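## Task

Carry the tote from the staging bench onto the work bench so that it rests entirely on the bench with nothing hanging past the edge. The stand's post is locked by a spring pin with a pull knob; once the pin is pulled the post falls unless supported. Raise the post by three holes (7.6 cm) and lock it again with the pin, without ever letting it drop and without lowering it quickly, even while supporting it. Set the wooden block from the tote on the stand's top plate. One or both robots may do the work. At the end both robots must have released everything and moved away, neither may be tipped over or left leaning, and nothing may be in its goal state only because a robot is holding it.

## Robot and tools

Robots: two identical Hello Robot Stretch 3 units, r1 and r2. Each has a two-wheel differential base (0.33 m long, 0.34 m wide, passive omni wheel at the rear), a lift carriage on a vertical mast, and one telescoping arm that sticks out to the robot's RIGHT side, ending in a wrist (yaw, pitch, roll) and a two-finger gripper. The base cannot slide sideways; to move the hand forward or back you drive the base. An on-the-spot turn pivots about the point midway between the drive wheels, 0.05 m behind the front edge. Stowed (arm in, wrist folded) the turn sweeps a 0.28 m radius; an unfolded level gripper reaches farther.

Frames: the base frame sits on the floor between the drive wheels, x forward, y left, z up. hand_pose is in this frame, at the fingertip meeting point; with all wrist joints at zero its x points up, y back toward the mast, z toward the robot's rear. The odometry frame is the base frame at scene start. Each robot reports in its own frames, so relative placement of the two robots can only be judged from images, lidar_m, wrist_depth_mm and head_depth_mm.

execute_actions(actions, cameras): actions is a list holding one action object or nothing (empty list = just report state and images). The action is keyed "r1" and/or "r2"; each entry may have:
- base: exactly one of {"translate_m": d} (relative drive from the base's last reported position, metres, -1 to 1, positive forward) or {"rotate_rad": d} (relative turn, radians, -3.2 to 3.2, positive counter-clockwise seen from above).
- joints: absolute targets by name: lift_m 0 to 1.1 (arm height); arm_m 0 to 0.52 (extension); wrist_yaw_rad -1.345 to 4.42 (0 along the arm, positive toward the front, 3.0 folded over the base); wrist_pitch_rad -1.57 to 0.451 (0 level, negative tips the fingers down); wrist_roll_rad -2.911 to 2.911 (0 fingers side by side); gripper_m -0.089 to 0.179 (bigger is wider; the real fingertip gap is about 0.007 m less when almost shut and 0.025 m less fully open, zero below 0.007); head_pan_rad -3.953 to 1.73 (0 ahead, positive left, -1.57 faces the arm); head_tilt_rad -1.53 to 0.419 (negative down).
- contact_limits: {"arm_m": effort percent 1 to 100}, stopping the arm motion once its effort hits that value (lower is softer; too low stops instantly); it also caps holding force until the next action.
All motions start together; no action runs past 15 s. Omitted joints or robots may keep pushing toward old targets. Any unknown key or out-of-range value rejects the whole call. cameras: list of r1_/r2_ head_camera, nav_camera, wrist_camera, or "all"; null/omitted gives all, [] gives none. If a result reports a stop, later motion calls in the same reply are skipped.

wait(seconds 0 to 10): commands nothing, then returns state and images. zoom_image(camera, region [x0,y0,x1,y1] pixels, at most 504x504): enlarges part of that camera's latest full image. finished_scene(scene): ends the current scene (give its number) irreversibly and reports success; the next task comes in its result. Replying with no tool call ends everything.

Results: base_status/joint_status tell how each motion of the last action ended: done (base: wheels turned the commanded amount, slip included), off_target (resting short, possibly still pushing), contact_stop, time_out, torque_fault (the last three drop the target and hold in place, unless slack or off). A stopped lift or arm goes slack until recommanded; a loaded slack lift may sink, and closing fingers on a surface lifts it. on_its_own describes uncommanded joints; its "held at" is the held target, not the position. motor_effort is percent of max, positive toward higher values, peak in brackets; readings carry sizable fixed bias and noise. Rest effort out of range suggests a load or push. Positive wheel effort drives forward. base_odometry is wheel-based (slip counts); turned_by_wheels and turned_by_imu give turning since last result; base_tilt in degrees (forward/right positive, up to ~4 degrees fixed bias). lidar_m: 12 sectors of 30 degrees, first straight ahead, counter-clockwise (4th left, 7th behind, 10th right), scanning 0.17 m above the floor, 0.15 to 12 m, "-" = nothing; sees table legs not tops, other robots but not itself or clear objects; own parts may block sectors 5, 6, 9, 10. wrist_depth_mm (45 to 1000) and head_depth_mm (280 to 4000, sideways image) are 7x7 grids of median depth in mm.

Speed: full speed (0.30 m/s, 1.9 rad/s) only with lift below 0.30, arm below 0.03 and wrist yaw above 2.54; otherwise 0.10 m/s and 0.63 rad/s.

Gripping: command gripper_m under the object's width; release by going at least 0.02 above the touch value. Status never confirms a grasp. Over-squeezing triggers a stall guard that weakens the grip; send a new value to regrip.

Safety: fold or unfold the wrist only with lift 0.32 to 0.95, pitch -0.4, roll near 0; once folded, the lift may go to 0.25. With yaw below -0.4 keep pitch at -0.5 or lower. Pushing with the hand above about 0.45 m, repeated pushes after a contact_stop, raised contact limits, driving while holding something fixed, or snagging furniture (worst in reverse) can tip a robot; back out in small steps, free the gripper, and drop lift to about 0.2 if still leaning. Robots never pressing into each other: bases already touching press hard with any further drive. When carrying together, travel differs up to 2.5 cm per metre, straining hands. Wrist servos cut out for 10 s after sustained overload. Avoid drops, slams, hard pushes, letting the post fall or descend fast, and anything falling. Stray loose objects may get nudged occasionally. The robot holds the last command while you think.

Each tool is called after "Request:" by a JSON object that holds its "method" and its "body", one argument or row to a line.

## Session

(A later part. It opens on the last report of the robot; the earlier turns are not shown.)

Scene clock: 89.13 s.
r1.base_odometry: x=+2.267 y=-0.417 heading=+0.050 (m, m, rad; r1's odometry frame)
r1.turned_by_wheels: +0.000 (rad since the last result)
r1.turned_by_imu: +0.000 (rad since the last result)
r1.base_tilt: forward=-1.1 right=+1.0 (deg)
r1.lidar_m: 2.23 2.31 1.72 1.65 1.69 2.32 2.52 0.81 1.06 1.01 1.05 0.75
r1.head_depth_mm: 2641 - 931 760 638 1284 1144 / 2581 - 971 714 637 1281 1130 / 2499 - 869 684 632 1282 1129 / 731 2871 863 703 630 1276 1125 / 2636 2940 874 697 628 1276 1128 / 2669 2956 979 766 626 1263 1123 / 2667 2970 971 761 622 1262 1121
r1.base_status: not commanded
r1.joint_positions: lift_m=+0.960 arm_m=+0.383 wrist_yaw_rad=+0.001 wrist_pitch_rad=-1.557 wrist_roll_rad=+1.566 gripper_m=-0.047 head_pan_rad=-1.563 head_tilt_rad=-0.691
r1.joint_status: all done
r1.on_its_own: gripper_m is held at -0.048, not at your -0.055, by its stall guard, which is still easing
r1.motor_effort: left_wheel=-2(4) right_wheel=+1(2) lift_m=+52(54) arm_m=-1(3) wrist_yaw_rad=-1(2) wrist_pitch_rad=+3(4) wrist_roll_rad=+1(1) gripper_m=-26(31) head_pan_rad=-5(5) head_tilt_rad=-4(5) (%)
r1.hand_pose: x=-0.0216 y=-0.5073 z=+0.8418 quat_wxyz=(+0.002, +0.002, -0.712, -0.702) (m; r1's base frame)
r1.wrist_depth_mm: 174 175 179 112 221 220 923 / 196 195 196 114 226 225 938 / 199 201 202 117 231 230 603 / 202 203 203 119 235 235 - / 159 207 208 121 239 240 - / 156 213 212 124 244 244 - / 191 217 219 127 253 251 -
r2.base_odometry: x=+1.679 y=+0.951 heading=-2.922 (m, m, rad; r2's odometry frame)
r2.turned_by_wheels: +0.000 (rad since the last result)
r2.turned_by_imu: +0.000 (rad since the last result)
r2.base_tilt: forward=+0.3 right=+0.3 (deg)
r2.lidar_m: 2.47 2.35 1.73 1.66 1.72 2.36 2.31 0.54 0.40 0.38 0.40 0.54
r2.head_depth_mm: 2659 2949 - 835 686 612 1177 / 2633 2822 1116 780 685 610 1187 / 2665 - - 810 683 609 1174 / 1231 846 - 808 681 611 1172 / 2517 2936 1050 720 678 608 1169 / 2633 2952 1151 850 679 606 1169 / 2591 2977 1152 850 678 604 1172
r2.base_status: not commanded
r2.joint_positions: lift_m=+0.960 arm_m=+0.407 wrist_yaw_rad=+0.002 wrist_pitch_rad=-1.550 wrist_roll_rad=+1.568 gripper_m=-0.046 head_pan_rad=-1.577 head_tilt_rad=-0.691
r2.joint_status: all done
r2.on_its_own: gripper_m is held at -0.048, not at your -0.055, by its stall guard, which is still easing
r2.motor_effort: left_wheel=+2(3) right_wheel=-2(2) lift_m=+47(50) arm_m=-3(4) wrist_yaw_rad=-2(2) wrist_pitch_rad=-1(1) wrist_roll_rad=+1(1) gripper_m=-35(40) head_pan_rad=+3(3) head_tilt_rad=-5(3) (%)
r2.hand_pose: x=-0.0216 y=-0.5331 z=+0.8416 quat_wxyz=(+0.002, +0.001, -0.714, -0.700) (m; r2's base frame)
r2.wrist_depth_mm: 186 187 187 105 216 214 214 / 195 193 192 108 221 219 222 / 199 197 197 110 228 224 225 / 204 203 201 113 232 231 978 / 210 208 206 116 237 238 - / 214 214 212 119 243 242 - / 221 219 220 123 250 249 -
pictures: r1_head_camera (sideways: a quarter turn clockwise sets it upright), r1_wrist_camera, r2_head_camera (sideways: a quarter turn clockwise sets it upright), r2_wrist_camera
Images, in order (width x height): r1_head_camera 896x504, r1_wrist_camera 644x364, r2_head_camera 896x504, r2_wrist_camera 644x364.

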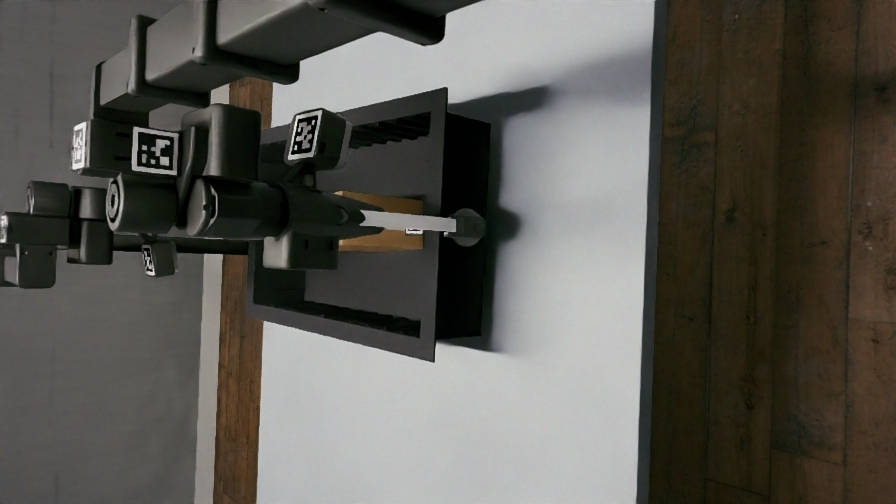

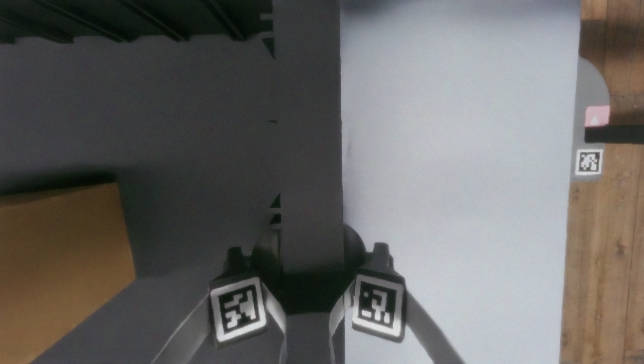

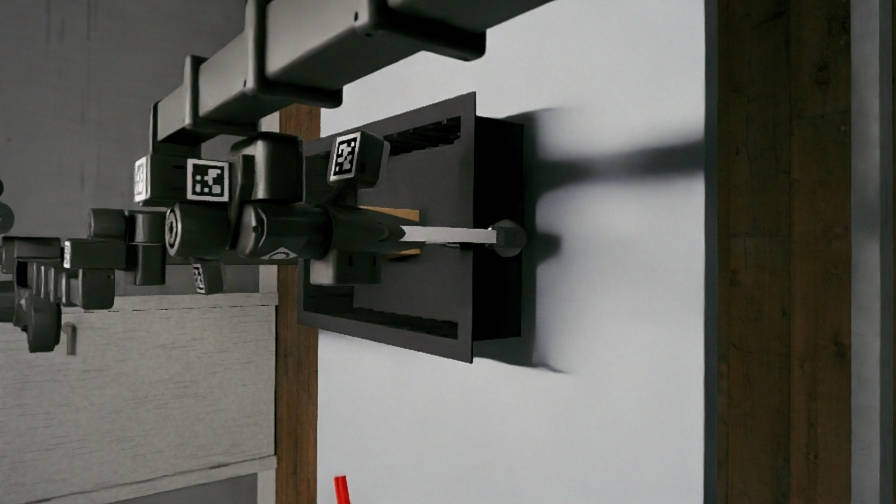

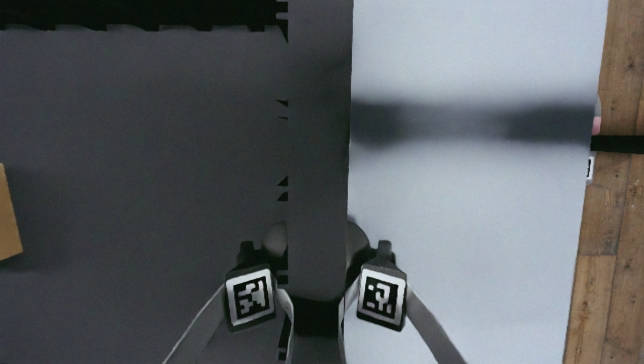

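Set a sustainable grip, raise further and start moving.

Request:
{"method": "execute_actions", "body": {
  "actions": [
    {"r1":{"base":{"translate_m":-0.4},"joints":{"lift_m":1.02,"gripper_m":-0.035}},"r2":{"base":{"translate_m":0.4},"joints":{"lift_m":1.02,"gripper_m":-0.035}}}
  ],
  "cameras": ["r1_head_camera","r1_wrist_camera","r2_wrist_camera"]
}}

Scene clock: 96.60 s.
r1.base_odometry: x=+1.867 y=-0.437 heading=+0.050 (m, m, rad; r1's odometry frame)
r1.turned_by_wheels: +0.000 (rad since the last result)
r1.turned_by_imu: +0.005 (rad since the last result)
r1.base_tilt: forward=-1.1 right=+0.9 (deg)
r1.lidar_m: 2.63 2.36 1.71 1.62 1.69 2.32 2.13 2.33 0.50 1.02 1.06 1.11
r1.head_depth_mm: - 2992 1009 781 639 931 1100 / - 2973 754 728 636 1284 1117 / - - 794 706 633 1281 1133 / 1379 2850 784 715 629 1279 1130 / 2621 2905 744 717 628 1275 1126 / 2673 2984 979 761 627 1295 1123 / 2669 2979 973 761 622 1292 1119
r1.base_status: done
r1.joint_positions: lift_m=+1.020 arm_m=+0.383 wrist_yaw_rad=+0.001 wrist_pitch_rad=-1.545 wrist_roll_rad=+1.566 gripper_m=-0.028 head_pan_rad=-1.563 head_tilt_rad=-0.691
r1.joint_status: gripper_m off_target (ended at -0.028, target -0.035); the others done
r1.on_its_own: gripper_m is held at -0.029, not at your -0.035, by its stall guard, which is not easing now
r1.motor_effort: left_wheel=-1(6) right_wheel=+2(4) lift_m=+51(53) arm_m=-2(1) wrist_yaw_rad=-1(1) wrist_pitch_rad=-3(3) wrist_roll_rad=+1(1) gripper_m=-20(21) head_pan_rad=-4(5) head_tilt_rad=-4(4) (%)
r1.hand_pose: x=-0.0216 y=-0.5104 z=+0.9016 quat_wxyz=(+0.002, +0.002, -0.716, -0.698) (m; r1's base frame)
r1.wrist_depth_mm: 175 175 179 113 275 274 997 / 198 198 198 115 280 282 - / 202 202 202 118 286 286 - / 204 205 205 120 293 293 - / 161 210 208 122 302 302 - / 156 213 214 125 305 309 - / 193 220 220 127 310 316 -
r2.base_odometry: x=+1.289 y=+0.864 heading=-2.922 (m, m, rad; r2's odometry frame)
r2.turned_by_wheels: +0.000 (rad since the last result)
r2.turned_by_imu: -0.004 (rad since the last result)
r2.base_tilt: forward=+0.3 right=+0.5 (deg)
r2.lidar_m: 2.07 2.35 1.72 1.66 1.72 2.36 2.71 0.54 0.40 0.38 0.40 2.28
r2.head_depth_mm: 2586 - 2882 869 683 613 1186 / 2579 3117 1112 777 684 609 1178 / 2575 3094 875 772 679 609 1179 / 733 1479 852 769 681 609 1176 / 2651 2992 917 657 678 604 1165 / 2594 2971 1155 853 678 607 1168 / 2641 2951 2822 850 676 605 897
r2.base_status: done
r2.joint_positions: lift_m=+1.020 arm_m=+0.407 wrist_yaw_rad=+0.002 wrist_pitch_rad=-1.542 wrist_roll_rad=+1.568 gripper_m=-0.012 head_pan_rad=-1.577 head_tilt_rad=-0.691
r2.joint_status: gripper_m off_target (ended at -0.012, target -0.035); the others done
r2.on_its_own: gripper_m is held at -0.013, not at your -0.035, by its stall guard, which is not easing now
r2.motor_effort: left_wheel=+2(6) right_wheel=-3(5) lift_m=+47(51) arm_m=-3(3) wrist_yaw_rad=-2(2) wrist_pitch_rad=-3(3) wrist_roll_rad=+0(1) gripper_m=-20(29) head_pan_rad=+3(3) head_tilt_rad=-4(4) (%)
r2.hand_pose: x=-0.0216 y=-0.5351 z=+0.9015 quat_wxyz=(+0.002, +0.001, -0.717, -0.697) (m; r2's base frame)
r2.wrist_depth_mm: 186 188 187 105 271 269 944 / 195 194 192 107 278 274 984 / 201 198 196 110 283 282 - / 206 205 201 114 291 289 - / 212 210 206 116 299 299 - / 218 215 213 119 305 306 - / 225 221 220 123 315 314 -
pictures: r1_head_camera (sideways: a quarter turn clockwise sets it upright), r1_wrist_camera, r2_wrist_camera
Images, in order (width x height): r1_head_camera 896x504, r1_wrist_camera 644x364, r2_wrist_camera 644x364.

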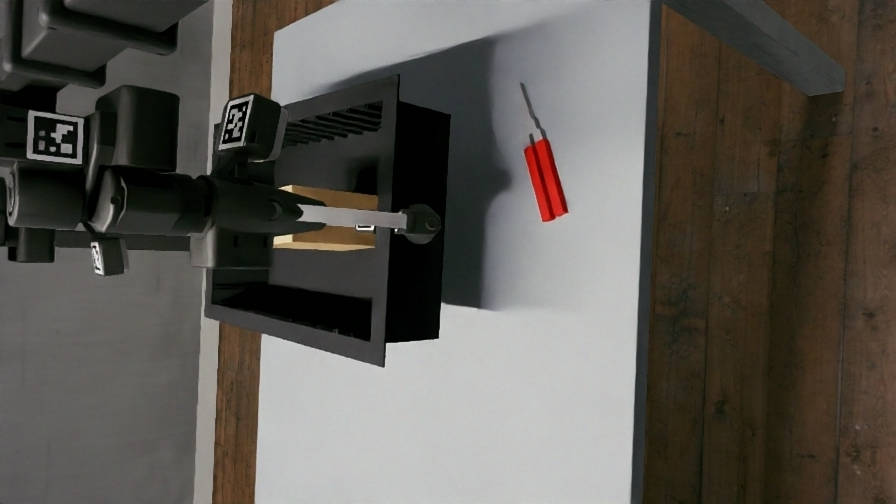

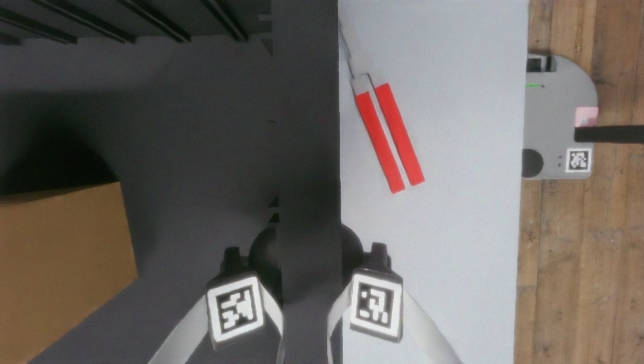

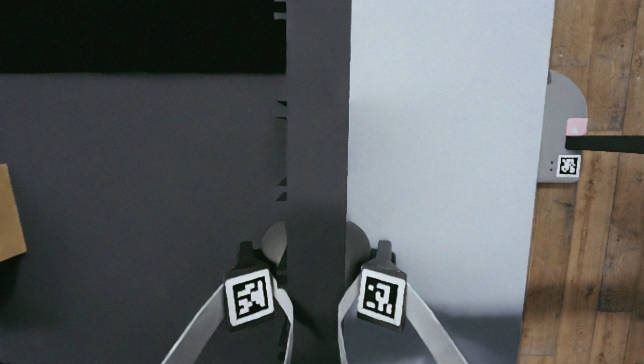

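Request:
{"method": "execute_actions", "body": {
  "actions": [
    {"r1":{"base":{"translate_m":-0.7}},"r2":{"base":{"translate_m":0.7}}}
  ],
  "cameras": ["r1_wrist_camera","r2_wrist_camera"]
}}

Scene clock: 108.73 s.
r1.base_odometry: x=+1.168 y=-0.472 heading=+0.050 (m, m, rad; r1's odometry frame)
r1.turned_by_wheels: +0.000 (rad since the last result)
r1.turned_by_imu: +0.009 (rad since the last result)
r1.base_tilt: forward=-1.1 right=+0.9 (deg)
r1.lidar_m: 1.79 2.35 1.69 1.61 1.71 2.33 2.83 1.44 3.19 1.41 0.51 1.45
r1.head_depth_mm: - 3021 2446 1920 1561 1317 1141 / - 2991 754 1790 1556 1314 1135 / - - 796 1735 1565 1302 1139 / 1331 2825 785 1706 1537 1308 1127 / 2656 2914 745 1730 1527 1301 1124 / 2690 2987 2308 1748 1531 1296 1122 / 2700 3019 978 1503 1514 1288 1091
r1.base_status: done
r1.joint_positions: lift_m=+1.020 arm_m=+0.383 wrist_yaw_rad=+0.001 wrist_pitch_rad=-1.536 wrist_roll_rad=+1.566 gripper_m=-0.028 head_pan_rad=-1.563 head_tilt_rad=-0.691
r1.joint_status: not commanded
r1.on_its_own: gripper_m is held at -0.029, not at your -0.035, by its stall guard, which is not easing now
r1.motor_effort: left_wheel=-1(5) right_wheel=+2(3) lift_m=+51(51) arm_m=-1(2) wrist_yaw_rad=-1(1) wrist_pitch_rad=-7(7) wrist_roll_rad=+1(1) gripper_m=-20(20) head_pan_rad=-5(5) head_tilt_rad=-5(4) (%)
r1.hand_pose: x=-0.0216 y=-0.5125 z=+0.9014 quat_wxyz=(+0.002, +0.002, -0.719, -0.695) (m; r1's base frame)
r1.wrist_depth_mm: 177 177 179 113 953 994 - / 200 200 199 115 - - - / 203 202 202 117 - - - / 207 206 206 120 - - - / 162 211 209 122 - - - / 157 213 - 124 - - - / 221 220 221 127 - - -
r2.base_odometry: x=+0.606 y=+0.712 heading=-2.922 (m, m, rad; r2's odometry frame)
r2.turned_by_wheels: +0.000 (rad since the last result)
r2.turned_by_imu: -0.006 (rad since the last result)
r2.base_tilt: forward=+0.2 right=+0.3 (deg)
r2.lidar_m: 1.43 2.37 1.73 1.66 1.71 2.36 1.52 0.55 0.56 1.42 3.22 1.39
r2.head_depth_mm: 2594 - 2871 1302 1666 1380 1171 / 2552 3028 2723 1892 1572 1384 1177 / 2527 3077 877 657 1664 1383 1179 / 740 1485 855 802 1660 1379 1165 / 2616 2971 917 657 1677 1378 1173 / 2646 2986 2840 2084 1658 1378 1172 / 2608 2925 2819 2103 1662 1371 1166
r2.base_status: done
r2.joint_positions: lift_m=+1.020 arm_m=+0.407 wrist_yaw_rad=+0.002 wrist_pitch_rad=-1.535 wrist_roll_rad=+1.568 gripper_m=-0.012 head_pan_rad=-1.577 head_tilt_rad=-0.691
r2.joint_status: not commanded
r2.on_its_own: gripper_m is held at -0.013, not at your -0.035, by its stall guard, which is not easing now
r2.motor_effort: left_wheel=+2(5) right_wheel=-2(4) lift_m=+47(47) arm_m=-3(3) wrist_yaw_rad=-2(2) wrist_pitch_rad=-5(5) wrist_roll_rad=+1(1) gripper_m=-20(20) head_pan_rad=+3(3) head_tilt_rad=-4(4) (%)
r2.hand_pose: x=-0.0216 y=-0.5369 z=+0.9014 quat_wxyz=(+0.002, +0.001, -0.719, -0.695) (m; r2's base frame)
r2.wrist_depth_mm: 190 188 186 104 968 973 957 / 196 195 192 108 - - 989 / 201 200 197 110 - - - / 207 204 203 113 - - - / 213 211 206 116 - - - / 219 217 214 119 - - - / 225 223 221 123 - - -
pictures: r1_wrist_camera, r2_wrist_camera
Images, in order (width x height): r1_wrist_camera 644x364, r2_wrist_camera 644x364.

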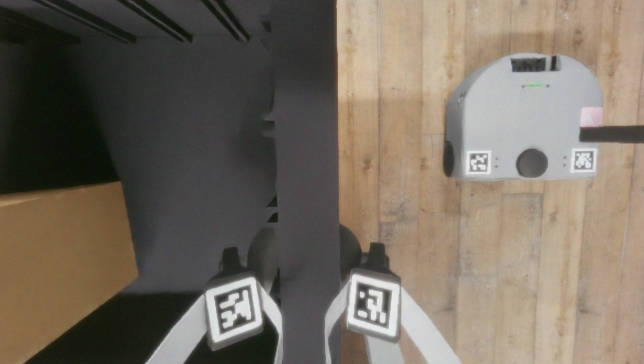

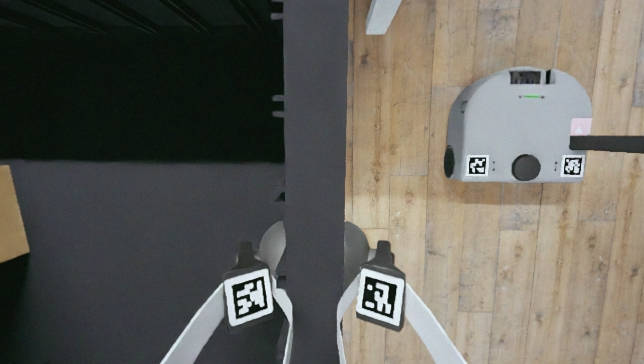

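Request:
{"method": "execute_actions", "body": {
  "actions": [
    {"r1":{"base":{"translate_m":-0.6}},"r2":{"base":{"translate_m":0.6}}}
  ],
  "cameras": ["r1_wrist_camera","r2_nav_camera"]
}}

Scene clock: 118.97 s.
r1.base_odometry: x=+0.569 y=-0.502 heading=+0.050 (m, m, rad; r1's odometry frame)
r1.turned_by_wheels: +0.000 (rad since the last result)
r1.turned_by_imu: +0.008 (rad since the last result)
r1.base_tilt: forward=-1.1 right=+1.0 (deg)
r1.lidar_m: 2.38 2.32 1.71 1.64 1.70 2.34 2.25 0.88 1.30 1.42 1.38 1.01
r1.head_depth_mm: - 2970 2494 1914 1557 1316 1137 / - 2991 756 1778 1551 1318 1139 / - - 796 1731 1529 1312 1134 / 2514 2858 785 1724 1539 1306 1126 / 2667 2918 742 1724 1538 1301 1120 / 2648 2995 2411 1881 1532 1292 1119 / 2689 2965 2381 1856 1524 1290 1117
r1.base_status: done
r1.joint_positions: lift_m=+1.020 arm_m=+0.383 wrist_yaw_rad=+0.001 wrist_pitch_rad=-1.538 wrist_roll_rad=+1.566 gripper_m=-0.028 head_pan_rad=-1.563 head_tilt_rad=-0.691
r1.joint_status: not commanded
r1.on_its_own: gripper_m is held at -0.029, not at your -0.035, by its stall guard, which is not easing now
r1.motor_effort: left_wheel=-2(6) right_wheel=+2(4) lift_m=+52(51) arm_m=-1(2) wrist_yaw_rad=-1(1) wrist_pitch_rad=-6(7) wrist_roll_rad=+1(1) gripper_m=-20(20) head_pan_rad=-5(5) head_tilt_rad=-4(5) (%)
r1.hand_pose: x=-0.0216 y=-0.5120 z=+0.9015 quat_wxyz=(+0.002, +0.002, -0.718, -0.696) (m; r1's base frame)
r1.wrist_depth_mm: 177 175 174 114 973 969 986 / 199 200 198 115 - - - / 204 204 203 118 - - - / 205 206 205 120 - - - / 161 208 209 123 - - - / 156 214 214 124 - - - / 219 220 219 127 - - -
r2.base_odometry: x=+0.020 y=+0.581 heading=-2.922 (m, m, rad; r2's odometry frame)
r2.turned_by_wheels: +0.000 (rad since the last result)
r2.turned_by_imu: -0.006 (rad since the last result)
r2.base_tilt: forward=+0.4 right=+0.4 (deg)
r2.lidar_m: 1.44 2.37 1.73 1.66 1.72 2.36 1.53 1.06 1.42 1.42 1.26 0.83
r2.head_depth_mm: 2591 - 2847 2125 1670 1387 1174 / 2548 3091 2717 1903 1665 1383 1176 / 2542 3109 879 658 1656 1377 1184 / 739 1479 857 802 1660 1384 1177 / 2612 2953 919 657 1670 1370 1171 / 2666 2936 2814 2089 1642 1361 1171 / 2589 2958 2799 2087 1668 1366 1170
r2.base_status: done
r2.joint_positions: lift_m=+1.020 arm_m=+0.407 wrist_yaw_rad=+0.002 wrist_pitch_rad=-1.535 wrist_roll_rad=+1.567 gripper_m=-0.012 head_pan_rad=-1.577 head_tilt_rad=-0.691
r2.joint_status: not commanded
r2.on_its_own: gripper_m is held at -0.013, not at your -0.035, by its stall guard, which is not easing now
r2.motor_effort: left_wheel=+2(5) right_wheel=-3(5) lift_m=+47(47) arm_m=-3(3) wrist_yaw_rad=-2(2) wrist_pitch_rad=-5(6) wrist_roll_rad=+1(1) gripper_m=-20(21) head_pan_rad=+3(3) head_tilt_rad=-5(4) (%)
r2.hand_pose: x=-0.0216 y=-0.5370 z=+0.9014 quat_wxyz=(+0.002, +0.002, -0.719, -0.695) (m; r2's base frame)
r2.wrist_depth_mm: 186 188 186 105 983 993 959 / 196 194 192 107 - 989 995 / 202 199 196 110 - - - / 207 205 202 113 - - - / 212 211 207 115 - - - / 220 216 213 119 - - - / 227 223 220 123 - - -
pictures: r1_wrist_camera, r2_nav_camera (sideways: a quarter turn counterclockwise sets it upright)
Images, in order (width x height): r1_wrist_camera 644x364, r2_nav_camera 672x504.

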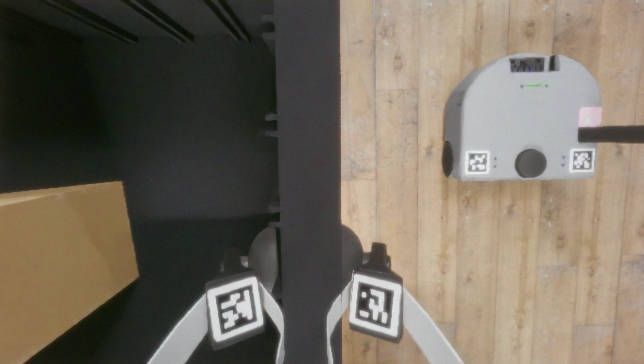

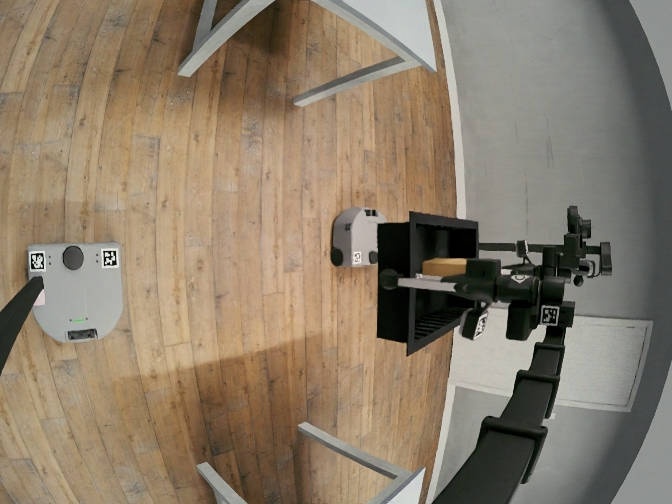

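Request:
{"method": "execute_actions", "body": {
  "actions": [
    {"r1":{"base":{"translate_m":-0.5}},"r2":{"base":{"translate_m":0.5}}}
  ],
  "cameras": ["r1_wrist_camera","r2_nav_camera","r1_head_camera"]
}}

Scene clock: 127.27 s.
r1.base_odometry: x=+0.070 y=-0.527 heading=+0.050 (m, m, rad; r1's odometry frame)
r1.turned_by_wheels: +0.000 (rad since the last result)
r1.turned_by_imu: +0.006 (rad since the last result)
r1.base_tilt: forward=-1.1 right=+0.9 (deg)
r1.lidar_m: 1.50 2.29 1.70 1.64 1.71 2.35 1.76 1.45 0.48 1.41 3.20 1.48
r1.head_depth_mm: - 2984 1015 845 1527 864 1122 / - 3022 755 1326 1510 1313 1115 / - - 796 648 1553 1308 1133 / 1339 2883 787 1707 1554 1302 1134 / 2673 2912 756 1730 1530 1295 1125 / 2669 3018 2401 1883 1527 1301 1123 / 2678 2968 2390 1843 1515 1288 1119
r1.base_status: done
r1.joint_positions: lift_m=+1.020 arm_m=+0.383 wrist_yaw_rad=+0.001 wrist_pitch_rad=-1.548 wrist_roll_rad=+1.566 gripper_m=-0.028 head_pan_rad=-1.563 head_tilt_rad=-0.691
r1.joint_status: not commanded
r1.on_its_own: gripper_m is held at -0.029, not at your -0.035, by its stall guard, which is not easing now
r1.motor_effort: left_wheel=-3(8) right_wheel=+2(4) lift_m=+52(51) arm_m=-1(1) wrist_yaw_rad=-1(1) wrist_pitch_rad=-1(6) wrist_roll_rad=+1(1) gripper_m=-20(21) head_pan_rad=-4(5) head_tilt_rad=-5(4) (%)
r1.hand_pose: x=-0.0216 y=-0.5096 z=+0.9016 quat_wxyz=(+0.002, +0.002, -0.715, -0.699) (m; r1's base frame)
r1.wrist_depth_mm: 178 173 177 114 - 980 - / 199 199 198 116 - - - / 203 202 202 118 - - - / 205 205 206 120 - - - / 160 207 210 122 - - - / 156 213 214 124 - - - / 217 218 219 127 - - -
r2.base_odometry: x=-0.468 y=+0.472 heading=-2.922 (m, m, rad; r2's odometry frame)
r2.turned_by_wheels: +0.000 (rad since the last result)
r2.turned_by_imu: -0.004 (rad since the last result)
r2.base_tilt: forward=+0.3 right=+0.5 (deg)
r2.lidar_m: 1.41 2.38 1.73 1.66 1.72 2.34 1.54 1.54 3.23 1.04 0.44 0.53
r2.head_depth_mm: 2615 - 2884 2110 1684 1385 1188 / 2540 3068 2708 1908 1680 1387 1180 / 2561 3081 873 655 1674 1378 1179 / 733 1457 858 798 1648 1376 1174 / 2624 2986 919 766 1672 1380 1174 / 2615 2904 2826 1284 1569 1370 1172 / 2587 2955 2811 854 697 784 846
r2.base_status: done
r2.joint_positions: lift_m=+1.020 arm_m=+0.407 wrist_yaw_rad=+0.002 wrist_pitch_rad=-1.542 wrist_roll_rad=+1.567 gripper_m=-0.012 head_pan_rad=-1.577 head_tilt_rad=-0.691
r2.joint_status: not commanded
r2.on_its_own: gripper_m is held at -0.013, not at your -0.035, by its stall guard, which is not easing now
r2.motor_effort: left_wheel=+3(6) right_wheel=-3(4) lift_m=+47(47) arm_m=-3(3) wrist_yaw_rad=-2(2) wrist_pitch_rad=-3(5) wrist_roll_rad=+2(2) gripper_m=-20(20) head_pan_rad=+3(3) head_tilt_rad=-4(4) (%)
r2.hand_pose: x=-0.0216 y=-0.5352 z=+0.9015 quat_wxyz=(+0.002, +0.002, -0.717, -0.697) (m; r2's base frame)
r2.wrist_depth_mm: 187 188 185 104 975 981 972 / 194 192 191 107 - 989 - / 200 198 195 110 - - - / 206 203 201 113 - - - / 212 210 207 115 - - - / 218 216 213 119 - - - / 225 222 221 123 938 - -
pictures: r1_head_camera (sideways: a quarter turn clockwise sets it upright), r1_wrist_camera, r2_nav_camera (sideways: a quarter turn counterclockwise sets it upright)
Images, in order (width x height): r1_head_camera 896x504, r1_wrist_camera 644x364, r2_nav_camera 672x504.

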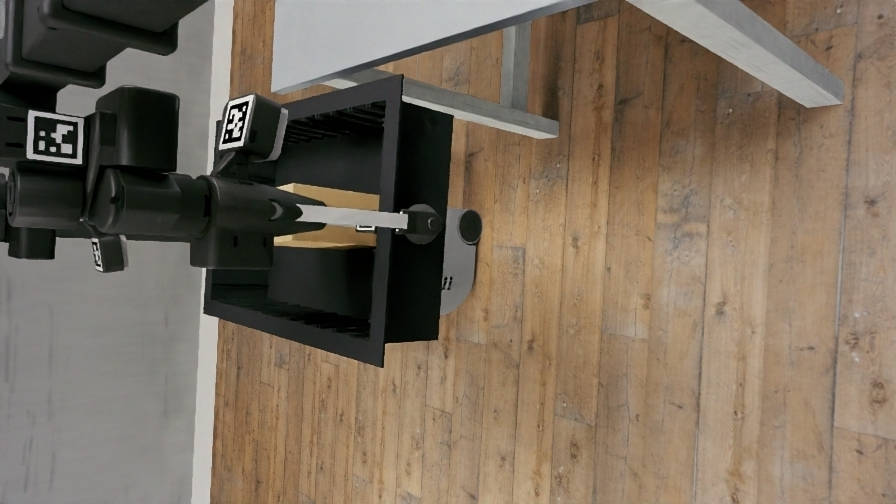

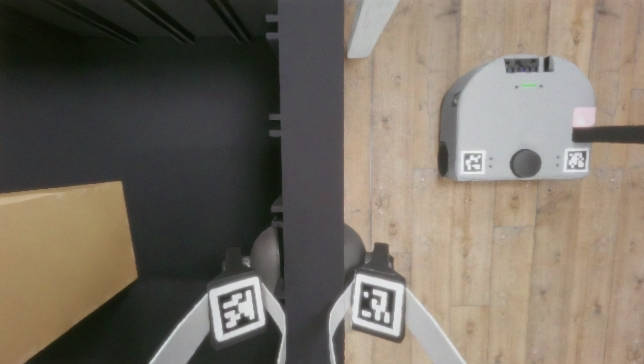

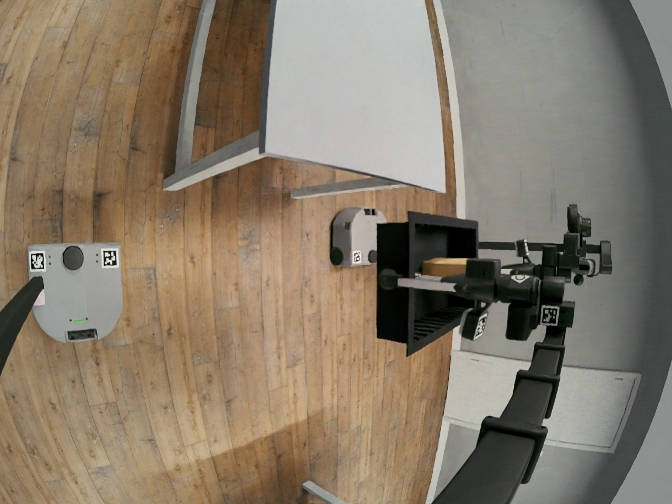

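Request:
{"method": "execute_actions", "body": {
  "actions": [
    {"r1":{"base":{"translate_m":-0.56},"joints":{"arm_m":0.377}},"r2":{"base":{"translate_m":0.56},"joints":{"arm_m":0.405}}}
  ],
  "cameras": []
}}

Request:
{"method": "execute_actions", "body": {
  "actions": [
    {"r1":{"joints":{"lift_m":0.942}},"r2":{"joints":{"lift_m":0.938}}}
  ],
  "cameras": ["r1_wrist_camera","r1_head_camera"]
}}

Scene clock: 138.30 s.
r1.base_odometry: x=-0.490 y=-0.555 heading=+0.050 (m, m, rad; r1's odometry frame)
r1.turned_by_wheels: +0.000 (rad since the last result)
r1.turned_by_imu: +0.007 (rad since the last result)
r1.base_tilt: forward=-1.1 right=+1.0 (deg)
r1.lidar_m: 2.02 2.31 1.71 1.65 1.71 2.36 2.44 1.22 1.06 1.02 0.44 2.24
r1.head_depth_mm: - 3006 1014 783 639 1281 1136 / - 3013 775 711 635 1284 1134 / - - 797 637 633 1287 1133 / 2490 2880 785 701 631 1274 1129 / 2663 2925 751 720 627 1295 1124 / 2682 2983 978 761 626 1261 1102 / 2685 3004 2371 783 621 1206 1118
r1.base_status: done
r1.joint_positions: lift_m=+1.020 arm_m=+0.377 wrist_yaw_rad=+0.001 wrist_pitch_rad=-1.551 wrist_roll_rad=+1.566 gripper_m=-0.028 head_pan_rad=-1.563 head_tilt_rad=-0.691
r1.joint_status: all done
r1.on_its_own: gripper_m is held at -0.029, not at your -0.035, by its stall guard, which is not easing now
r1.motor_effort: left_wheel=-2(7) right_wheel=+2(3) lift_m=+51(51) arm_m=-3(5) wrist_yaw_rad=-2(1) wrist_pitch_rad=+0(8) wrist_roll_rad=+1(1) gripper_m=-19(21) head_pan_rad=-5(5) head_tilt_rad=-5(5) (%)
r1.hand_pose: x=-0.0216 y=-0.5028 z=+0.9017 quat_wxyz=(+0.002, +0.002, -0.714, -0.700) (m; r1's base frame)
r1.wrist_depth_mm: 178 171 178 115 276 281 992 / 199 199 200 117 281 281 - / 203 201 203 119 290 288 - / 203 206 206 121 293 296 - / 159 209 209 122 302 - - / 157 212 214 125 306 - - / 217 217 218 128 315 - -
r2.base_odometry: x=-1.014 y=+0.349 heading=-2.921 (m, m, rad; r2's odometry frame)
r2.turned_by_wheels: +0.000 (rad since the last result)
r2.turned_by_imu: -0.005 (rad since the last result)
r2.base_tilt: forward=+0.4 right=+0.4 (deg)
r2.lidar_m: 3.68 2.40 1.75 1.67 1.73 2.34 2.09 2.30 0.38 0.37 0.38 0.52
r2.head_depth_mm: 2608 - 2876 869 685 594 876 / 2558 3114 1108 775 683 594 1179 / 2571 3146 875 766 680 593 1179 / 730 1464 839 770 682 591 1174 / 2654 2980 913 664 680 593 1176 / 2629 2932 2834 852 678 590 1172 / 2605 2955 2771 854 676 590 1173
r2.base_status: done
r2.joint_positions: lift_m=+1.020 arm_m=+0.405 wrist_yaw_rad=+0.002 wrist_pitch_rad=-1.545 wrist_roll_rad=+1.567 gripper_m=-0.012 head_pan_rad=-1.577 head_tilt_rad=-0.691
r2.joint_status: all done
r2.on_its_own: gripper_m is held at -0.013, not at your -0.035, by its stall guard, which is not easing now
r2.motor_effort: left_wheel=+2(6) right_wheel=-3(4) lift_m=+46(47) arm_m=-3(5) wrist_yaw_rad=-2(2) wrist_pitch_rad=-2(6) wrist_roll_rad=+2(2) gripper_m=-20(21) head_pan_rad=+3(3) head_tilt_rad=-5(4) (%)
r2.hand_pose: x=-0.0216 y=-0.5325 z=+0.9015 quat_wxyz=(+0.002, +0.002, -0.716, -0.698) (m; r2's base frame)
r2.wrist_depth_mm: 186 186 184 104 271 271 961 / 194 192 190 107 278 276 - / 199 197 196 110 284 281 - / 204 202 201 113 290 288 - / 211 210 207 115 298 298 - / 218 216 214 119 305 304 - / 226 222 221 124 315 312 -
pictures: none
No camera images: the call's "cameras" was empty. Leave "cameras" out to get every camera's image.

Scene clock: 139.87 s.
r1.base_odometry: x=-0.490 y=-0.555 heading=+0.050 (m, m, rad; r1's odometry frame)
r1.turned_by_wheels: +0.000 (rad since the last result)
r1.turned_by_imu: +0.000 (rad since the last result)
r1.base_tilt: forward=-1.1 right=+1.0 (deg)
r1.lidar_m: 2.03 2.30 1.71 1.65 1.71 2.37 2.45 1.21 1.06 1.02 0.44 2.24
r1.head_depth_mm: 2625 2807 - 758 639 1285 1134 / 2652 - 966 712 637 1282 1133 / 2503 - 890 693 635 1283 1135 / 745 2883 920 705 630 1278 1128 / 2670 2981 911 700 628 1292 1124 / 2669 3004 981 761 623 1270 1100 / 2712 2949 2382 787 623 1212 1117
r1.base_status: not commanded
r1.joint_positions: lift_m=+0.942 arm_m=+0.377 wrist_yaw_rad=+0.001 wrist_pitch_rad=-1.551 wrist_roll_rad=+1.566 gripper_m=-0.028 head_pan_rad=-1.563 head_tilt_rad=-0.691
r1.joint_status: all done
r1.on_its_own: gripper_m is held at -0.029, not at your -0.035, by its stall guard, which is not easing now
r1.motor_effort: left_wheel=-2(2) right_wheel=+2(2) lift_m=+41(44) arm_m=-2(3) wrist_yaw_rad=-1(1) wrist_pitch_rad=+1(1) wrist_roll_rad=+1(1) gripper_m=-20(20) head_pan_rad=-5(4) head_tilt_rad=-5(4) (%)
r1.hand_pose: x=-0.0216 y=-0.5027 z=+0.8240 quat_wxyz=(+0.002, +0.002, -0.714, -0.700) (m; r1's base frame)
r1.wrist_depth_mm: 178 171 178 115 204 204 889 / 201 200 199 117 208 208 912 / 204 203 204 119 212 211 212 / 206 206 207 121 217 215 975 / 159 208 209 123 220 220 - / 155 212 213 124 224 225 - / 218 219 219 127 231 231 -
r2.base_odometry: x=-1.014 y=+0.349 heading=-2.921 (m, m, rad; r2's odometry frame)
r2.turned_by_wheels: +0.000 (rad since the last result)
r2.turned_by_imu: +0.000 (rad since the last result)
r2.base_tilt: forward=+0.2 right=+0.5 (deg)
r2.lidar_m: 3.67 2.40 1.74 1.67 1.73 2.34 2.09 2.29 0.38 0.37 0.38 0.52
r2.head_depth_mm: 2662 2981 - - 664 595 876 / 2671 2855 - 777 683 594 1173 / 2648 2853 - 837 681 594 1173 / 1234 805 - 813 682 592 1176 / 1208 2965 1095 780 680 590 1169 / 2634 2937 2810 851 679 593 1167 / 2619 2938 2843 855 676 590 1165
r2.base_status: not commanded
r2.joint_positions: lift_m=+0.938 arm_m=+0.405 wrist_yaw_rad=+0.002 wrist_pitch_rad=-1.545 wrist_roll_rad=+1.567 gripper_m=-0.012 head_pan_rad=-1.577 head_tilt_rad=-0.691
r2.joint_status: all done
r2.on_its_own: gripper_m is held at -0.013, not at your -0.035, by its stall guard, which is not easing now
r2.motor_effort: left_wheel=+2(3) right_wheel=-3(3) lift_m=+29(43) arm_m=-4(3) wrist_yaw_rad=-2(2) wrist_pitch_rad=-2(2) wrist_roll_rad=+2(2) gripper_m=-19(20) head_pan_rad=+4(3) head_tilt_rad=-4(4) (%)
r2.hand_pose: x=-0.0216 y=-0.5324 z=+0.8201 quat_wxyz=(+0.002, +0.002, -0.716, -0.698) (m; r2's base frame)
r2.wrist_depth_mm: 186 185 185 103 195 194 194 / 192 191 189 107 199 199 197 / 197 196 195 109 205 204 202 / 203 202 200 112 210 207 207 / 209 208 206 115 214 213 212 / 216 214 213 118 219 219 219 / 223 220 220 123 228 225 225
pictures: r1_head_camera (sideways: a quarter turn clockwise sets it upright), r1_wrist_camera
Images, in order (width x height): r1_head_camera 896x504, r1_wrist_camera 644x364.

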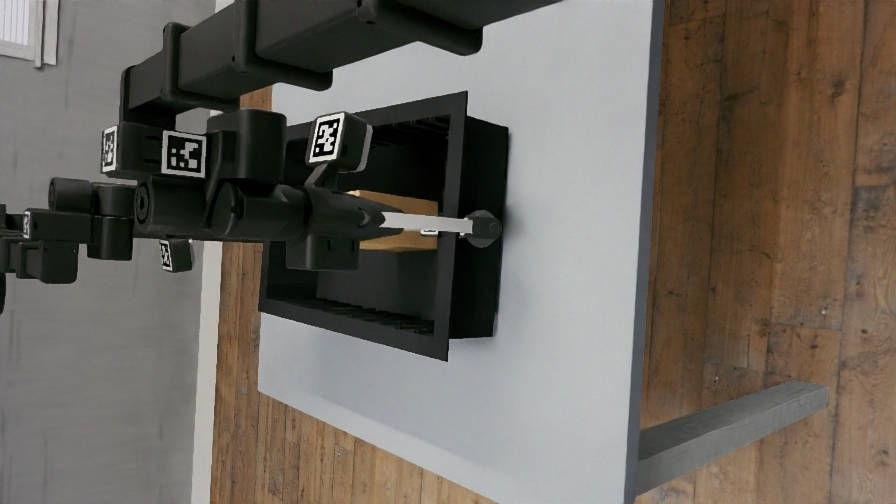

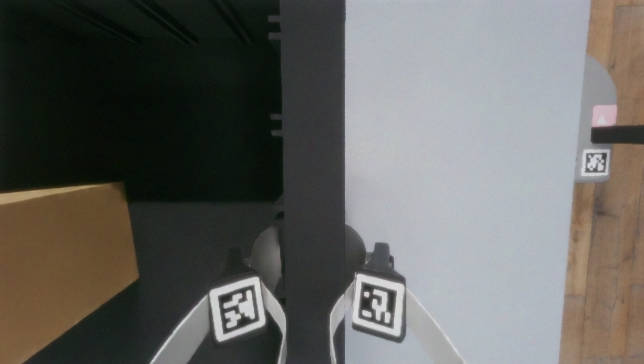

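Request:
{"method": "execute_actions", "body": {
  "actions": [
    {"r1":{"joints":{"lift_m":0.933}},"r2":{"joints":{"lift_m":0.930}}}
  ],
  "cameras": []
}}

Request:
{"method": "execute_actions", "body": {
  "actions": [
    {"r1":{"joints":{"gripper_m":0.085}},"r2":{"joints":{"gripper_m":0.085}}}
  ],
  "cameras": []
}}

Request:
{"method": "execute_actions", "body": {
  "actions": [
    {"r1":{"joints":{"lift_m":1.05}},"r2":{"joints":{"lift_m":1.03}}}
  ],
  "cameras": []
}}

Request:
{"method": "execute_actions", "body": {
  "actions": [
    {"r1":{"joints":{"wrist_roll_rad":0,"wrist_pitch_rad":-1.2,"gripper_m":0.13,"arm_m":0.42}},"r2":{"joints":{"arm_m":0,"wrist_roll_rad":0,"gripper_m":0.04}}}
  ],
  "cameras": ["r1_wrist_camera","r1_head_camera","r2_head_camera"]
}}

Scene clock: 146.80 s.
r1.base_odometry: x=-0.490 y=-0.555 heading=+0.050 (m, m, rad; r1's odometry frame)
r1.turned_by_wheels: +0.000 (rad since the last result)
r1.turned_by_imu: +0.001 (rad since the last result)
r1.base_tilt: forward=-1.0 right=+0.9 (deg)
r1.lidar_m: 2.03 2.30 1.71 1.65 1.71 2.37 2.45 1.21 1.06 1.02 0.44 2.24
r1.head_depth_mm: 2637 2887 - 768 628 1299 1143 / 2601 - 949 716 637 1277 1140 / 2542 - - 752 634 1280 1131 / 748 2907 929 703 632 1275 1129 / 2660 2975 947 703 628 1303 1126 / 2680 2984 985 761 625 1272 1094 / 2690 2939 2366 785 622 1214 1110
r1.base_status: not commanded
r1.joint_positions: lift_m=+0.933 arm_m=+0.377 wrist_yaw_rad=+0.001 wrist_pitch_rad=-1.552 wrist_roll_rad=+1.566 gripper_m=-0.028 head_pan_rad=-1.563 head_tilt_rad=-0.691
r1.joint_status: all done
r1.on_its_own: gripper_m is held at -0.029, not at your -0.035, by its stall guard, which is not easing now
r1.motor_effort: left_wheel=-2(2) right_wheel=+2(2) lift_m=+40(41) arm_m=-2(2) wrist_yaw_rad=-1(1) wrist_pitch_rad=+1(1) wrist_roll_rad=+1(1) gripper_m=-20(19) head_pan_rad=-5(5) head_tilt_rad=-4(5) (%)
r1.hand_pose: x=-0.0216 y=-0.5025 z=+0.8151 quat_wxyz=(+0.002, +0.002, -0.713, -0.701) (m; r1's base frame)
r1.wrist_depth_mm: 182 170 184 113 195 195 197 / 197 199 198 115 198 201 200 / 201 201 200 117 202 203 203 / 205 205 206 119 208 206 963 / 158 208 210 122 213 212 961 / 156 213 213 125 217 216 - / 219 218 219 127 223 221 -
r2.base_odometry: x=-1.014 y=+0.349 heading=-2.921 (m, m, rad; r2's odometry frame)
r2.turned_by_wheels: +0.000 (rad since the last result)
r2.turned_by_imu: -0.001 (rad since the last result)
r2.base_tilt: forward=+0.4 right=+0.6 (deg)
r2.lidar_m: 3.66 2.40 1.74 1.67 1.73 2.35 2.09 2.29 0.38 0.37 0.38 0.52
r2.head_depth_mm: 2639 2956 3207 - 655 597 878 / 2646 2915 - 776 684 596 1181 / 2622 2880 - 825 683 595 1176 / 1253 805 1578 826 671 591 1180 / 1231 2969 1098 798 683 592 1175 / 2641 2969 2770 856 679 592 1173 / 2620 2960 2792 854 676 590 1168
r2.base_status: not commanded
r2.joint_positions: lift_m=+0.930 arm_m=+0.405 wrist_yaw_rad=+0.002 wrist_pitch_rad=-1.545 wrist_roll_rad=+1.565 gripper_m=-0.012 head_pan_rad=-1.577 head_tilt_rad=-0.691
r2.joint_status: all done
r2.on_its_own: gripper_m is held at -0.013, not at your -0.035, by its stall guard, which is not easing now
r2.motor_effort: left_wheel=+3(2) right_wheel=-3(3) lift_m=+29(27) arm_m=-4(3) wrist_yaw_rad=-2(2) wrist_pitch_rad=-2(2) wrist_roll_rad=+3(3) gripper_m=-20(20) head_pan_rad=+3(3) head_tilt_rad=-5(4) (%)
r2.hand_pose: x=-0.0216 y=-0.5324 z=+0.8121 quat_wxyz=(+0.003, +0.002, -0.716, -0.698) (m; r2's base frame)
r2.wrist_depth_mm: 180 185 182 106 188 186 185 / 195 192 191 108 192 190 189 / 198 198 197 111 197 196 193 / 205 203 201 114 201 200 199 / 209 207 207 116 206 206 204 / 214 214 212 119 211 210 210 / 221 220 218 123 218 216 217
pictures: none
No camera images: the call's "cameras" was empty. Leave "cameras" out to get every camera's image.

Scene clock: 148.43 s.
r1.base_odometry: x=-0.490 y=-0.555 heading=+0.050 (m, m, rad; r1's odometry frame)
r1.turned_by_wheels: +0.000 (rad since the last result)
r1.turned_by_imu: +0.000 (rad since the last result)
r1.base_tilt: forward=-1.0 right=+0.9 (deg)
r1.lidar_m: 2.03 2.30 1.71 1.65 1.71 2.36 2.45 1.22 1.06 1.02 0.44 2.24
r1.head_depth_mm: 2602 2909 - 770 631 1284 1140 / 2633 - 948 718 635 1286 1131 / 2567 - - 753 635 1280 1130 / 750 2915 929 704 629 1273 1127 / 2668 2983 943 701 630 1298 1131 / 2668 2983 982 764 626 1269 1097 / 2666 2964 2380 786 623 1209 1118
r1.base_status: not commanded
r1.joint_positions: lift_m=+0.933 arm_m=+0.377 wrist_yaw_rad=+0.001 wrist_pitch_rad=-1.548 wrist_roll_rad=+1.566 gripper_m=+0.085 head_pan_rad=-1.563 head_tilt_rad=-0.691
r1.joint_status: all done
r1.motor_effort: left_wheel=-2(2) right_wheel=+2(2) lift_m=+40(39) arm_m=-2(2) wrist_yaw_rad=-1(1) wrist_pitch_rad=-2(2) wrist_roll_rad=+1(1) gripper_m=+0(81) head_pan_rad=-4(5) head_tilt_rad=-5(4) (%)
r1.hand_pose: x=-0.0216 y=-0.5037 z=+0.8150 quat_wxyz=(+0.002, +0.002, -0.715, -0.699) (m; r1's base frame)
r1.wrist_depth_mm: 183 170 182 112 196 195 196 / 200 198 199 115 198 199 199 / 203 203 202 117 202 203 203 / 206 206 206 120 208 207 209 / 158 208 210 123 210 212 961 / 153 195 214 126 217 216 - / 221 220 219 128 220 220 -
r2.base_odometry: x=-1.014 y=+0.349 heading=-2.921 (m, m, rad; r2's odometry frame)
r2.turned_by_wheels: +0.000 (rad since the last result)
r2.turned_by_imu: +0.000 (rad since the last result)
r2.base_tilt: forward=+0.2 right=+0.5 (deg)
r2.lidar_m: 3.69 2.40 1.75 1.67 1.73 2.35 2.09 2.29 0.38 0.37 0.38 0.52
r2.head_depth_mm: 2641 2993 3227 - 654 596 878 / 2656 2919 - 779 681 597 1180 / 2648 2875 - 828 683 594 1180 / 1256 805 1565 825 662 592 1183 / 1223 2919 1101 802 680 591 1170 / 2613 2940 2875 856 678 592 1185 / 2625 2981 2791 853 676 591 1176
r2.base_status: not commanded
r2.joint_positions: lift_m=+0.930 arm_m=+0.405 wrist_yaw_rad=+0.002 wrist_pitch_rad=-1.543 wrist_roll_rad=+1.565 gripper_m=+0.085 head_pan_rad=-1.577 head_tilt_rad=-0.691
r2.joint_status: all done
r2.motor_effort: left_wheel=+2(3) right_wheel=-2(3) lift_m=+29(29) arm_m=-4(3) wrist_yaw_rad=-2(1) wrist_pitch_rad=-3(3) wrist_roll_rad=+2(2) gripper_m=+1(79) head_pan_rad=+3(3) head_tilt_rad=-5(5) (%)
r2.hand_pose: x=-0.0216 y=-0.5330 z=+0.8121 quat_wxyz=(+0.003, +0.002, -0.717, -0.697) (m; r2's base frame)
r2.wrist_depth_mm: 178 184 185 106 187 186 185 / 196 195 192 109 192 191 190 / 200 200 197 112 198 195 194 / 205 204 202 114 202 200 198 / 211 210 207 117 207 207 204 / 217 214 212 121 212 210 208 / 222 221 220 124 219 216 214
pictures: none
No camera images: the call's "cameras" was empty. Leave "cameras" out to get every camera's image.

Scene clock: 150.33 s.
r1.base_odometry: x=-0.490 y=-0.555 heading=+0.050 (m, m, rad; r1's odometry frame)
r1.turned_by_wheels: +0.000 (rad since the last result)
r1.turned_by_imu: +0.000 (rad since the last result)
r1.base_tilt: forward=-1.1 right=+0.9 (deg)
r1.lidar_m: 2.03 2.30 1.71 1.65 1.71 2.37 2.44 1.22 1.06 1.02 0.44 2.24
r1.head_depth_mm: 2711 2943 1015 783 637 1289 1138 / - 2869 965 719 636 1281 1131 / - 2920 936 723 635 1283 1136 / 2537 2890 948 690 631 1275 1130 / 2625 2969 947 702 627 1303 1121 / 2676 2976 980 762 626 1262 1103 / 2686 2952 2380 787 623 1211 1114
r1.base_status: not commanded
r1.joint_positions: lift_m=+1.050 arm_m=+0.377 wrist_yaw_rad=+0.001 wrist_pitch_rad=-1.548 wrist_roll_rad=+1.566 gripper_m=+0.085 head_pan_rad=-1.563 head_tilt_rad=-0.691
r1.joint_status: all done
r1.motor_effort: left_wheel=-3(3) right_wheel=+2(2) lift_m=+46(49) arm_m=-2(2) wrist_yaw_rad=-1(1) wrist_pitch_rad=-1(2) wrist_roll_rad=+1(1) gripper_m=+1(0) head_pan_rad=-4(5) head_tilt_rad=-4(4) (%)
r1.hand_pose: x=-0.0216 y=-0.5037 z=+0.9318 quat_wxyz=(+0.002, +0.002, -0.715, -0.699) (m; r1's base frame)
r1.wrist_depth_mm: 224 224 223 224 304 - - / 312 309 312 297 309 309 - / 316 317 317 315 319 318 - / 322 252 324 321 324 - - / 208 215 327 329 330 - - / 338 336 338 334 336 - - / 307 296 303 289 343 - -
r2.base_odometry: x=-1.014 y=+0.349 heading=-2.921 (m, m, rad; r2's odometry frame)
r2.turned_by_wheels: +0.000 (rad since the last result)
r2.turned_by_imu: +0.000 (rad since the last result)
r2.base_tilt: forward=+0.3 right=+0.3 (deg)
r2.lidar_m: 3.68 2.41 1.74 1.67 1.73 2.35 2.09 2.29 0.38 0.37 0.38 0.52
r2.head_depth_mm: 2546 - 2862 862 683 596 874 / 2553 3075 2879 802 683 596 1181 / - - 985 857 682 594 1172 / 728 1464 984 845 685 592 1173 / 2615 2921 1104 801 678 591 1167 / 2645 2899 2821 848 678 590 1171 / 2617 2934 2810 854 675 588 1173
r2.base_status: not commanded
r2.joint_positions: lift_m=+1.030 arm_m=+0.405 wrist_yaw_rad=+0.002 wrist_pitch_rad=-1.543 wrist_roll_rad=+1.565 gripper_m=+0.085 head_pan_rad=-1.577 head_tilt_rad=-0.691
r2.joint_status: all done
r2.motor_effort: left_wheel=+2(2) right_wheel=-2(2) lift_m=+44(47) arm_m=-4(3) wrist_yaw_rad=-2(2) wrist_pitch_rad=-3(3) wrist_roll_rad=+2(2) gripper_m=+0(0) head_pan_rad=+3(3) head_tilt_rad=-4(4) (%)
r2.hand_pose: x=-0.0216 y=-0.5330 z=+0.9116 quat_wxyz=(+0.003, +0.002, -0.717, -0.697) (m; r2's base frame)
r2.wrist_depth_mm: 205 202 201 201 281 280 972 / 293 293 289 286 287 285 - / 301 299 298 291 294 289 - / 255 306 304 297 302 299 - / 253 313 307 308 310 308 - / 323 321 321 317 318 316 - / 268 267 262 257 327 329 -
pictures: none
No camera images: the call's "cameras" was empty. Leave "cameras" out to get every camera's image.

Scene clock: 154.50 s.
r1.base_odometry: x=-0.490 y=-0.555 heading=+0.050 (m, m, rad; r1's odometry frame)
r1.turned_by_wheels: +0.000 (rad since the last result)
r1.turned_by_imu: +0.001 (rad since the last result)
r1.base_tilt: forward=-1.1 right=+0.9 (deg)
r1.lidar_m: 2.03 2.30 1.71 1.65 1.71 2.36 2.45 1.21 1.06 1.02 0.44 2.24
r1.head_depth_mm: 2711 3001 1015 782 640 1291 1142 / 2673 2926 970 716 636 1286 1135 / - 2968 938 742 634 1275 1134 / 2635 2970 948 700 631 1272 1133 / 2641 2968 941 702 629 1296 1122 / 2713 2963 982 763 627 1266 1100 / 2671 2972 2394 786 622 1211 1111
r1.base_status: not commanded
r1.joint_positions: lift_m=+1.050 arm_m=+0.420 wrist_yaw_rad=+0.001 wrist_pitch_rad=-1.207 wrist_roll_rad=+0.007 gripper_m=+0.130 head_pan_rad=-1.563 head_tilt_rad=-0.691
r1.joint_status: all done
r1.motor_effort: left_wheel=-3(3) right_wheel=+2(2) lift_m=+46(46) arm_m=+4(5) wrist_yaw_rad=-1(1) wrist_pitch_rad=+3(4) wrist_roll_rad=-2(3) gripper_m=+1(83) head_pan_rad=-5(5) head_tilt_rad=-5(4) (%)
r1.hand_pose: x=-0.0215 y=-0.6334 z=+0.9405 quat_wxyz=(+0.581, +0.400, -0.584, -0.403) (m; r1's base frame)
r1.wrist_depth_mm: 396 383 362 376 342 397 401 / 379 370 373 378 372 383 389 / 360 300 360 364 360 369 377 / 347 299 349 229 348 351 355 / 337 282 335 220 336 341 343 / 325 - 327 214 330 - 334 / 314 249 316 314 317 267 328
r2.base_odometry: x=-1.014 y=+0.349 heading=-2.921 (m, m, rad; r2's odometry frame)
r2.turned_by_wheels: +0.000 (rad since the last result)
r2.turned_by_imu: -0.001 (rad since the last result)
r2.base_tilt: forward=+0.3 right=+0.7 (deg)
r2.lidar_m: 3.66 2.40 1.74 1.67 1.72 2.35 2.09 2.29 0.38 0.37 0.38 0.52
r2.head_depth_mm: 2663 2890 - - - - 929 / 2626 2904 3220 - - - - / 2612 2946 3191 - - - - / 693 1509 1004 846 700 585 - / 2631 2980 1050 801 678 594 1173 / 2639 2888 2834 856 678 592 1169 / 2635 2969 2791 848 679 591 1175
r2.base_status: not commanded
r2.joint_positions: lift_m=+1.030 arm_m=+0.000 wrist_yaw_rad=+0.002 wrist_pitch_rad=-1.546 wrist_roll_rad=+0.003 gripper_m=+0.040 head_pan_rad=-1.577 head_tilt_rad=-0.691
r2.joint_status: all done
r2.motor_effort: left_wheel=+2(2) right_wheel=-2(2) lift_m=+44(44) arm_m=-5(6) wrist_yaw_rad=-2(2) wrist_pitch_rad=-1(2) wrist_roll_rad=-2(4) gripper_m=+1(79) head_pan_rad=+3(4) head_tilt_rad=-4(4) (%)
r2.hand_pose: x=-0.0217 y=-0.1276 z=+0.9116 quat_wxyz=(+0.506, +0.493, -0.506, -0.494) (m; r2's base frame)
r2.wrist_depth_mm: - - - - - 544 - / - - - - - - - / - - - - - - - / - - - - - - - / - - - - - - - / - - - - - - - / - - - - - - -
pictures: r1_head_camera (sideways: a quarter turn clockwise sets it upright), r1_wrist_camera, r2_head_camera (sideways: a quarter turn clockwise sets it upright)
Images, in order (width x height): r1_head_camera 896x504, r1_wrist_camera 644x364, r2_head_camera 896x504.

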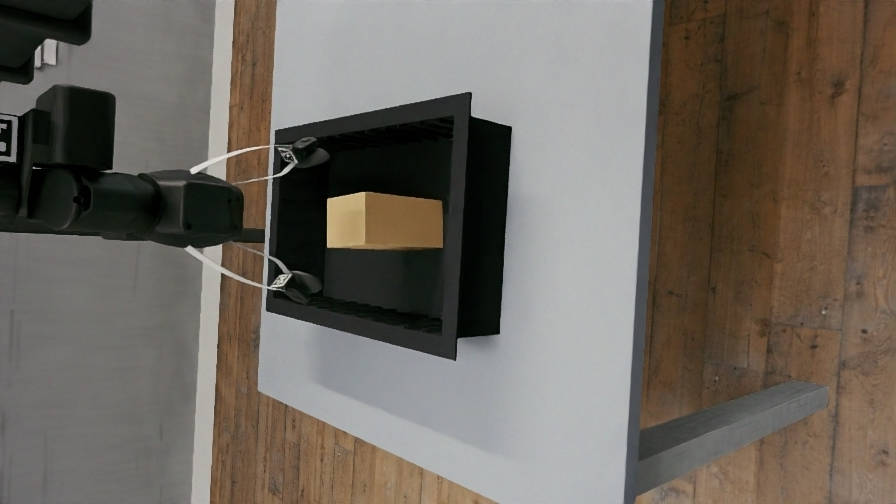

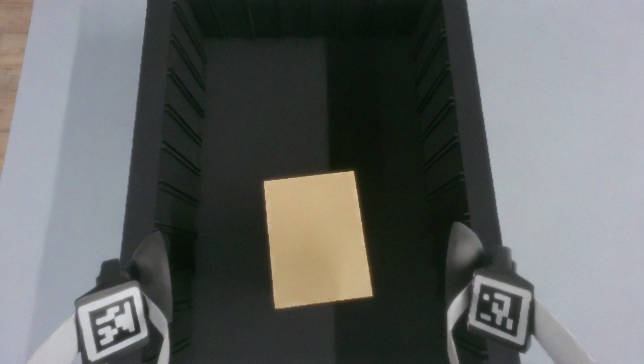

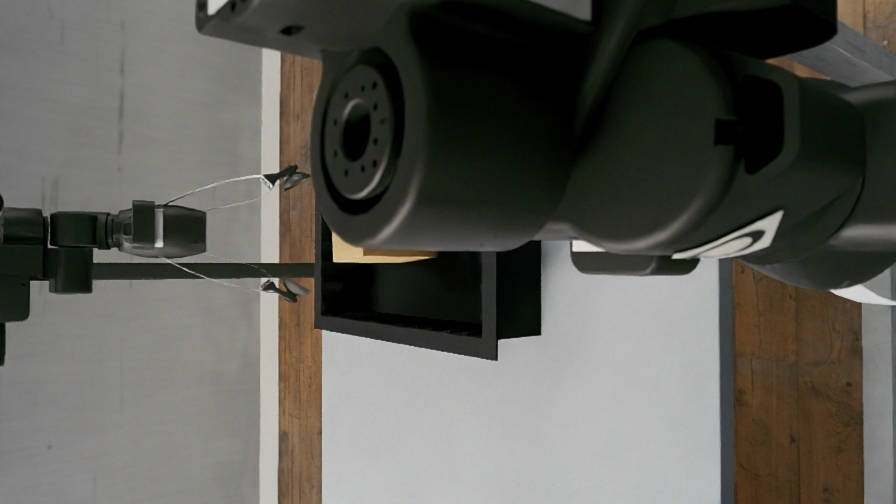

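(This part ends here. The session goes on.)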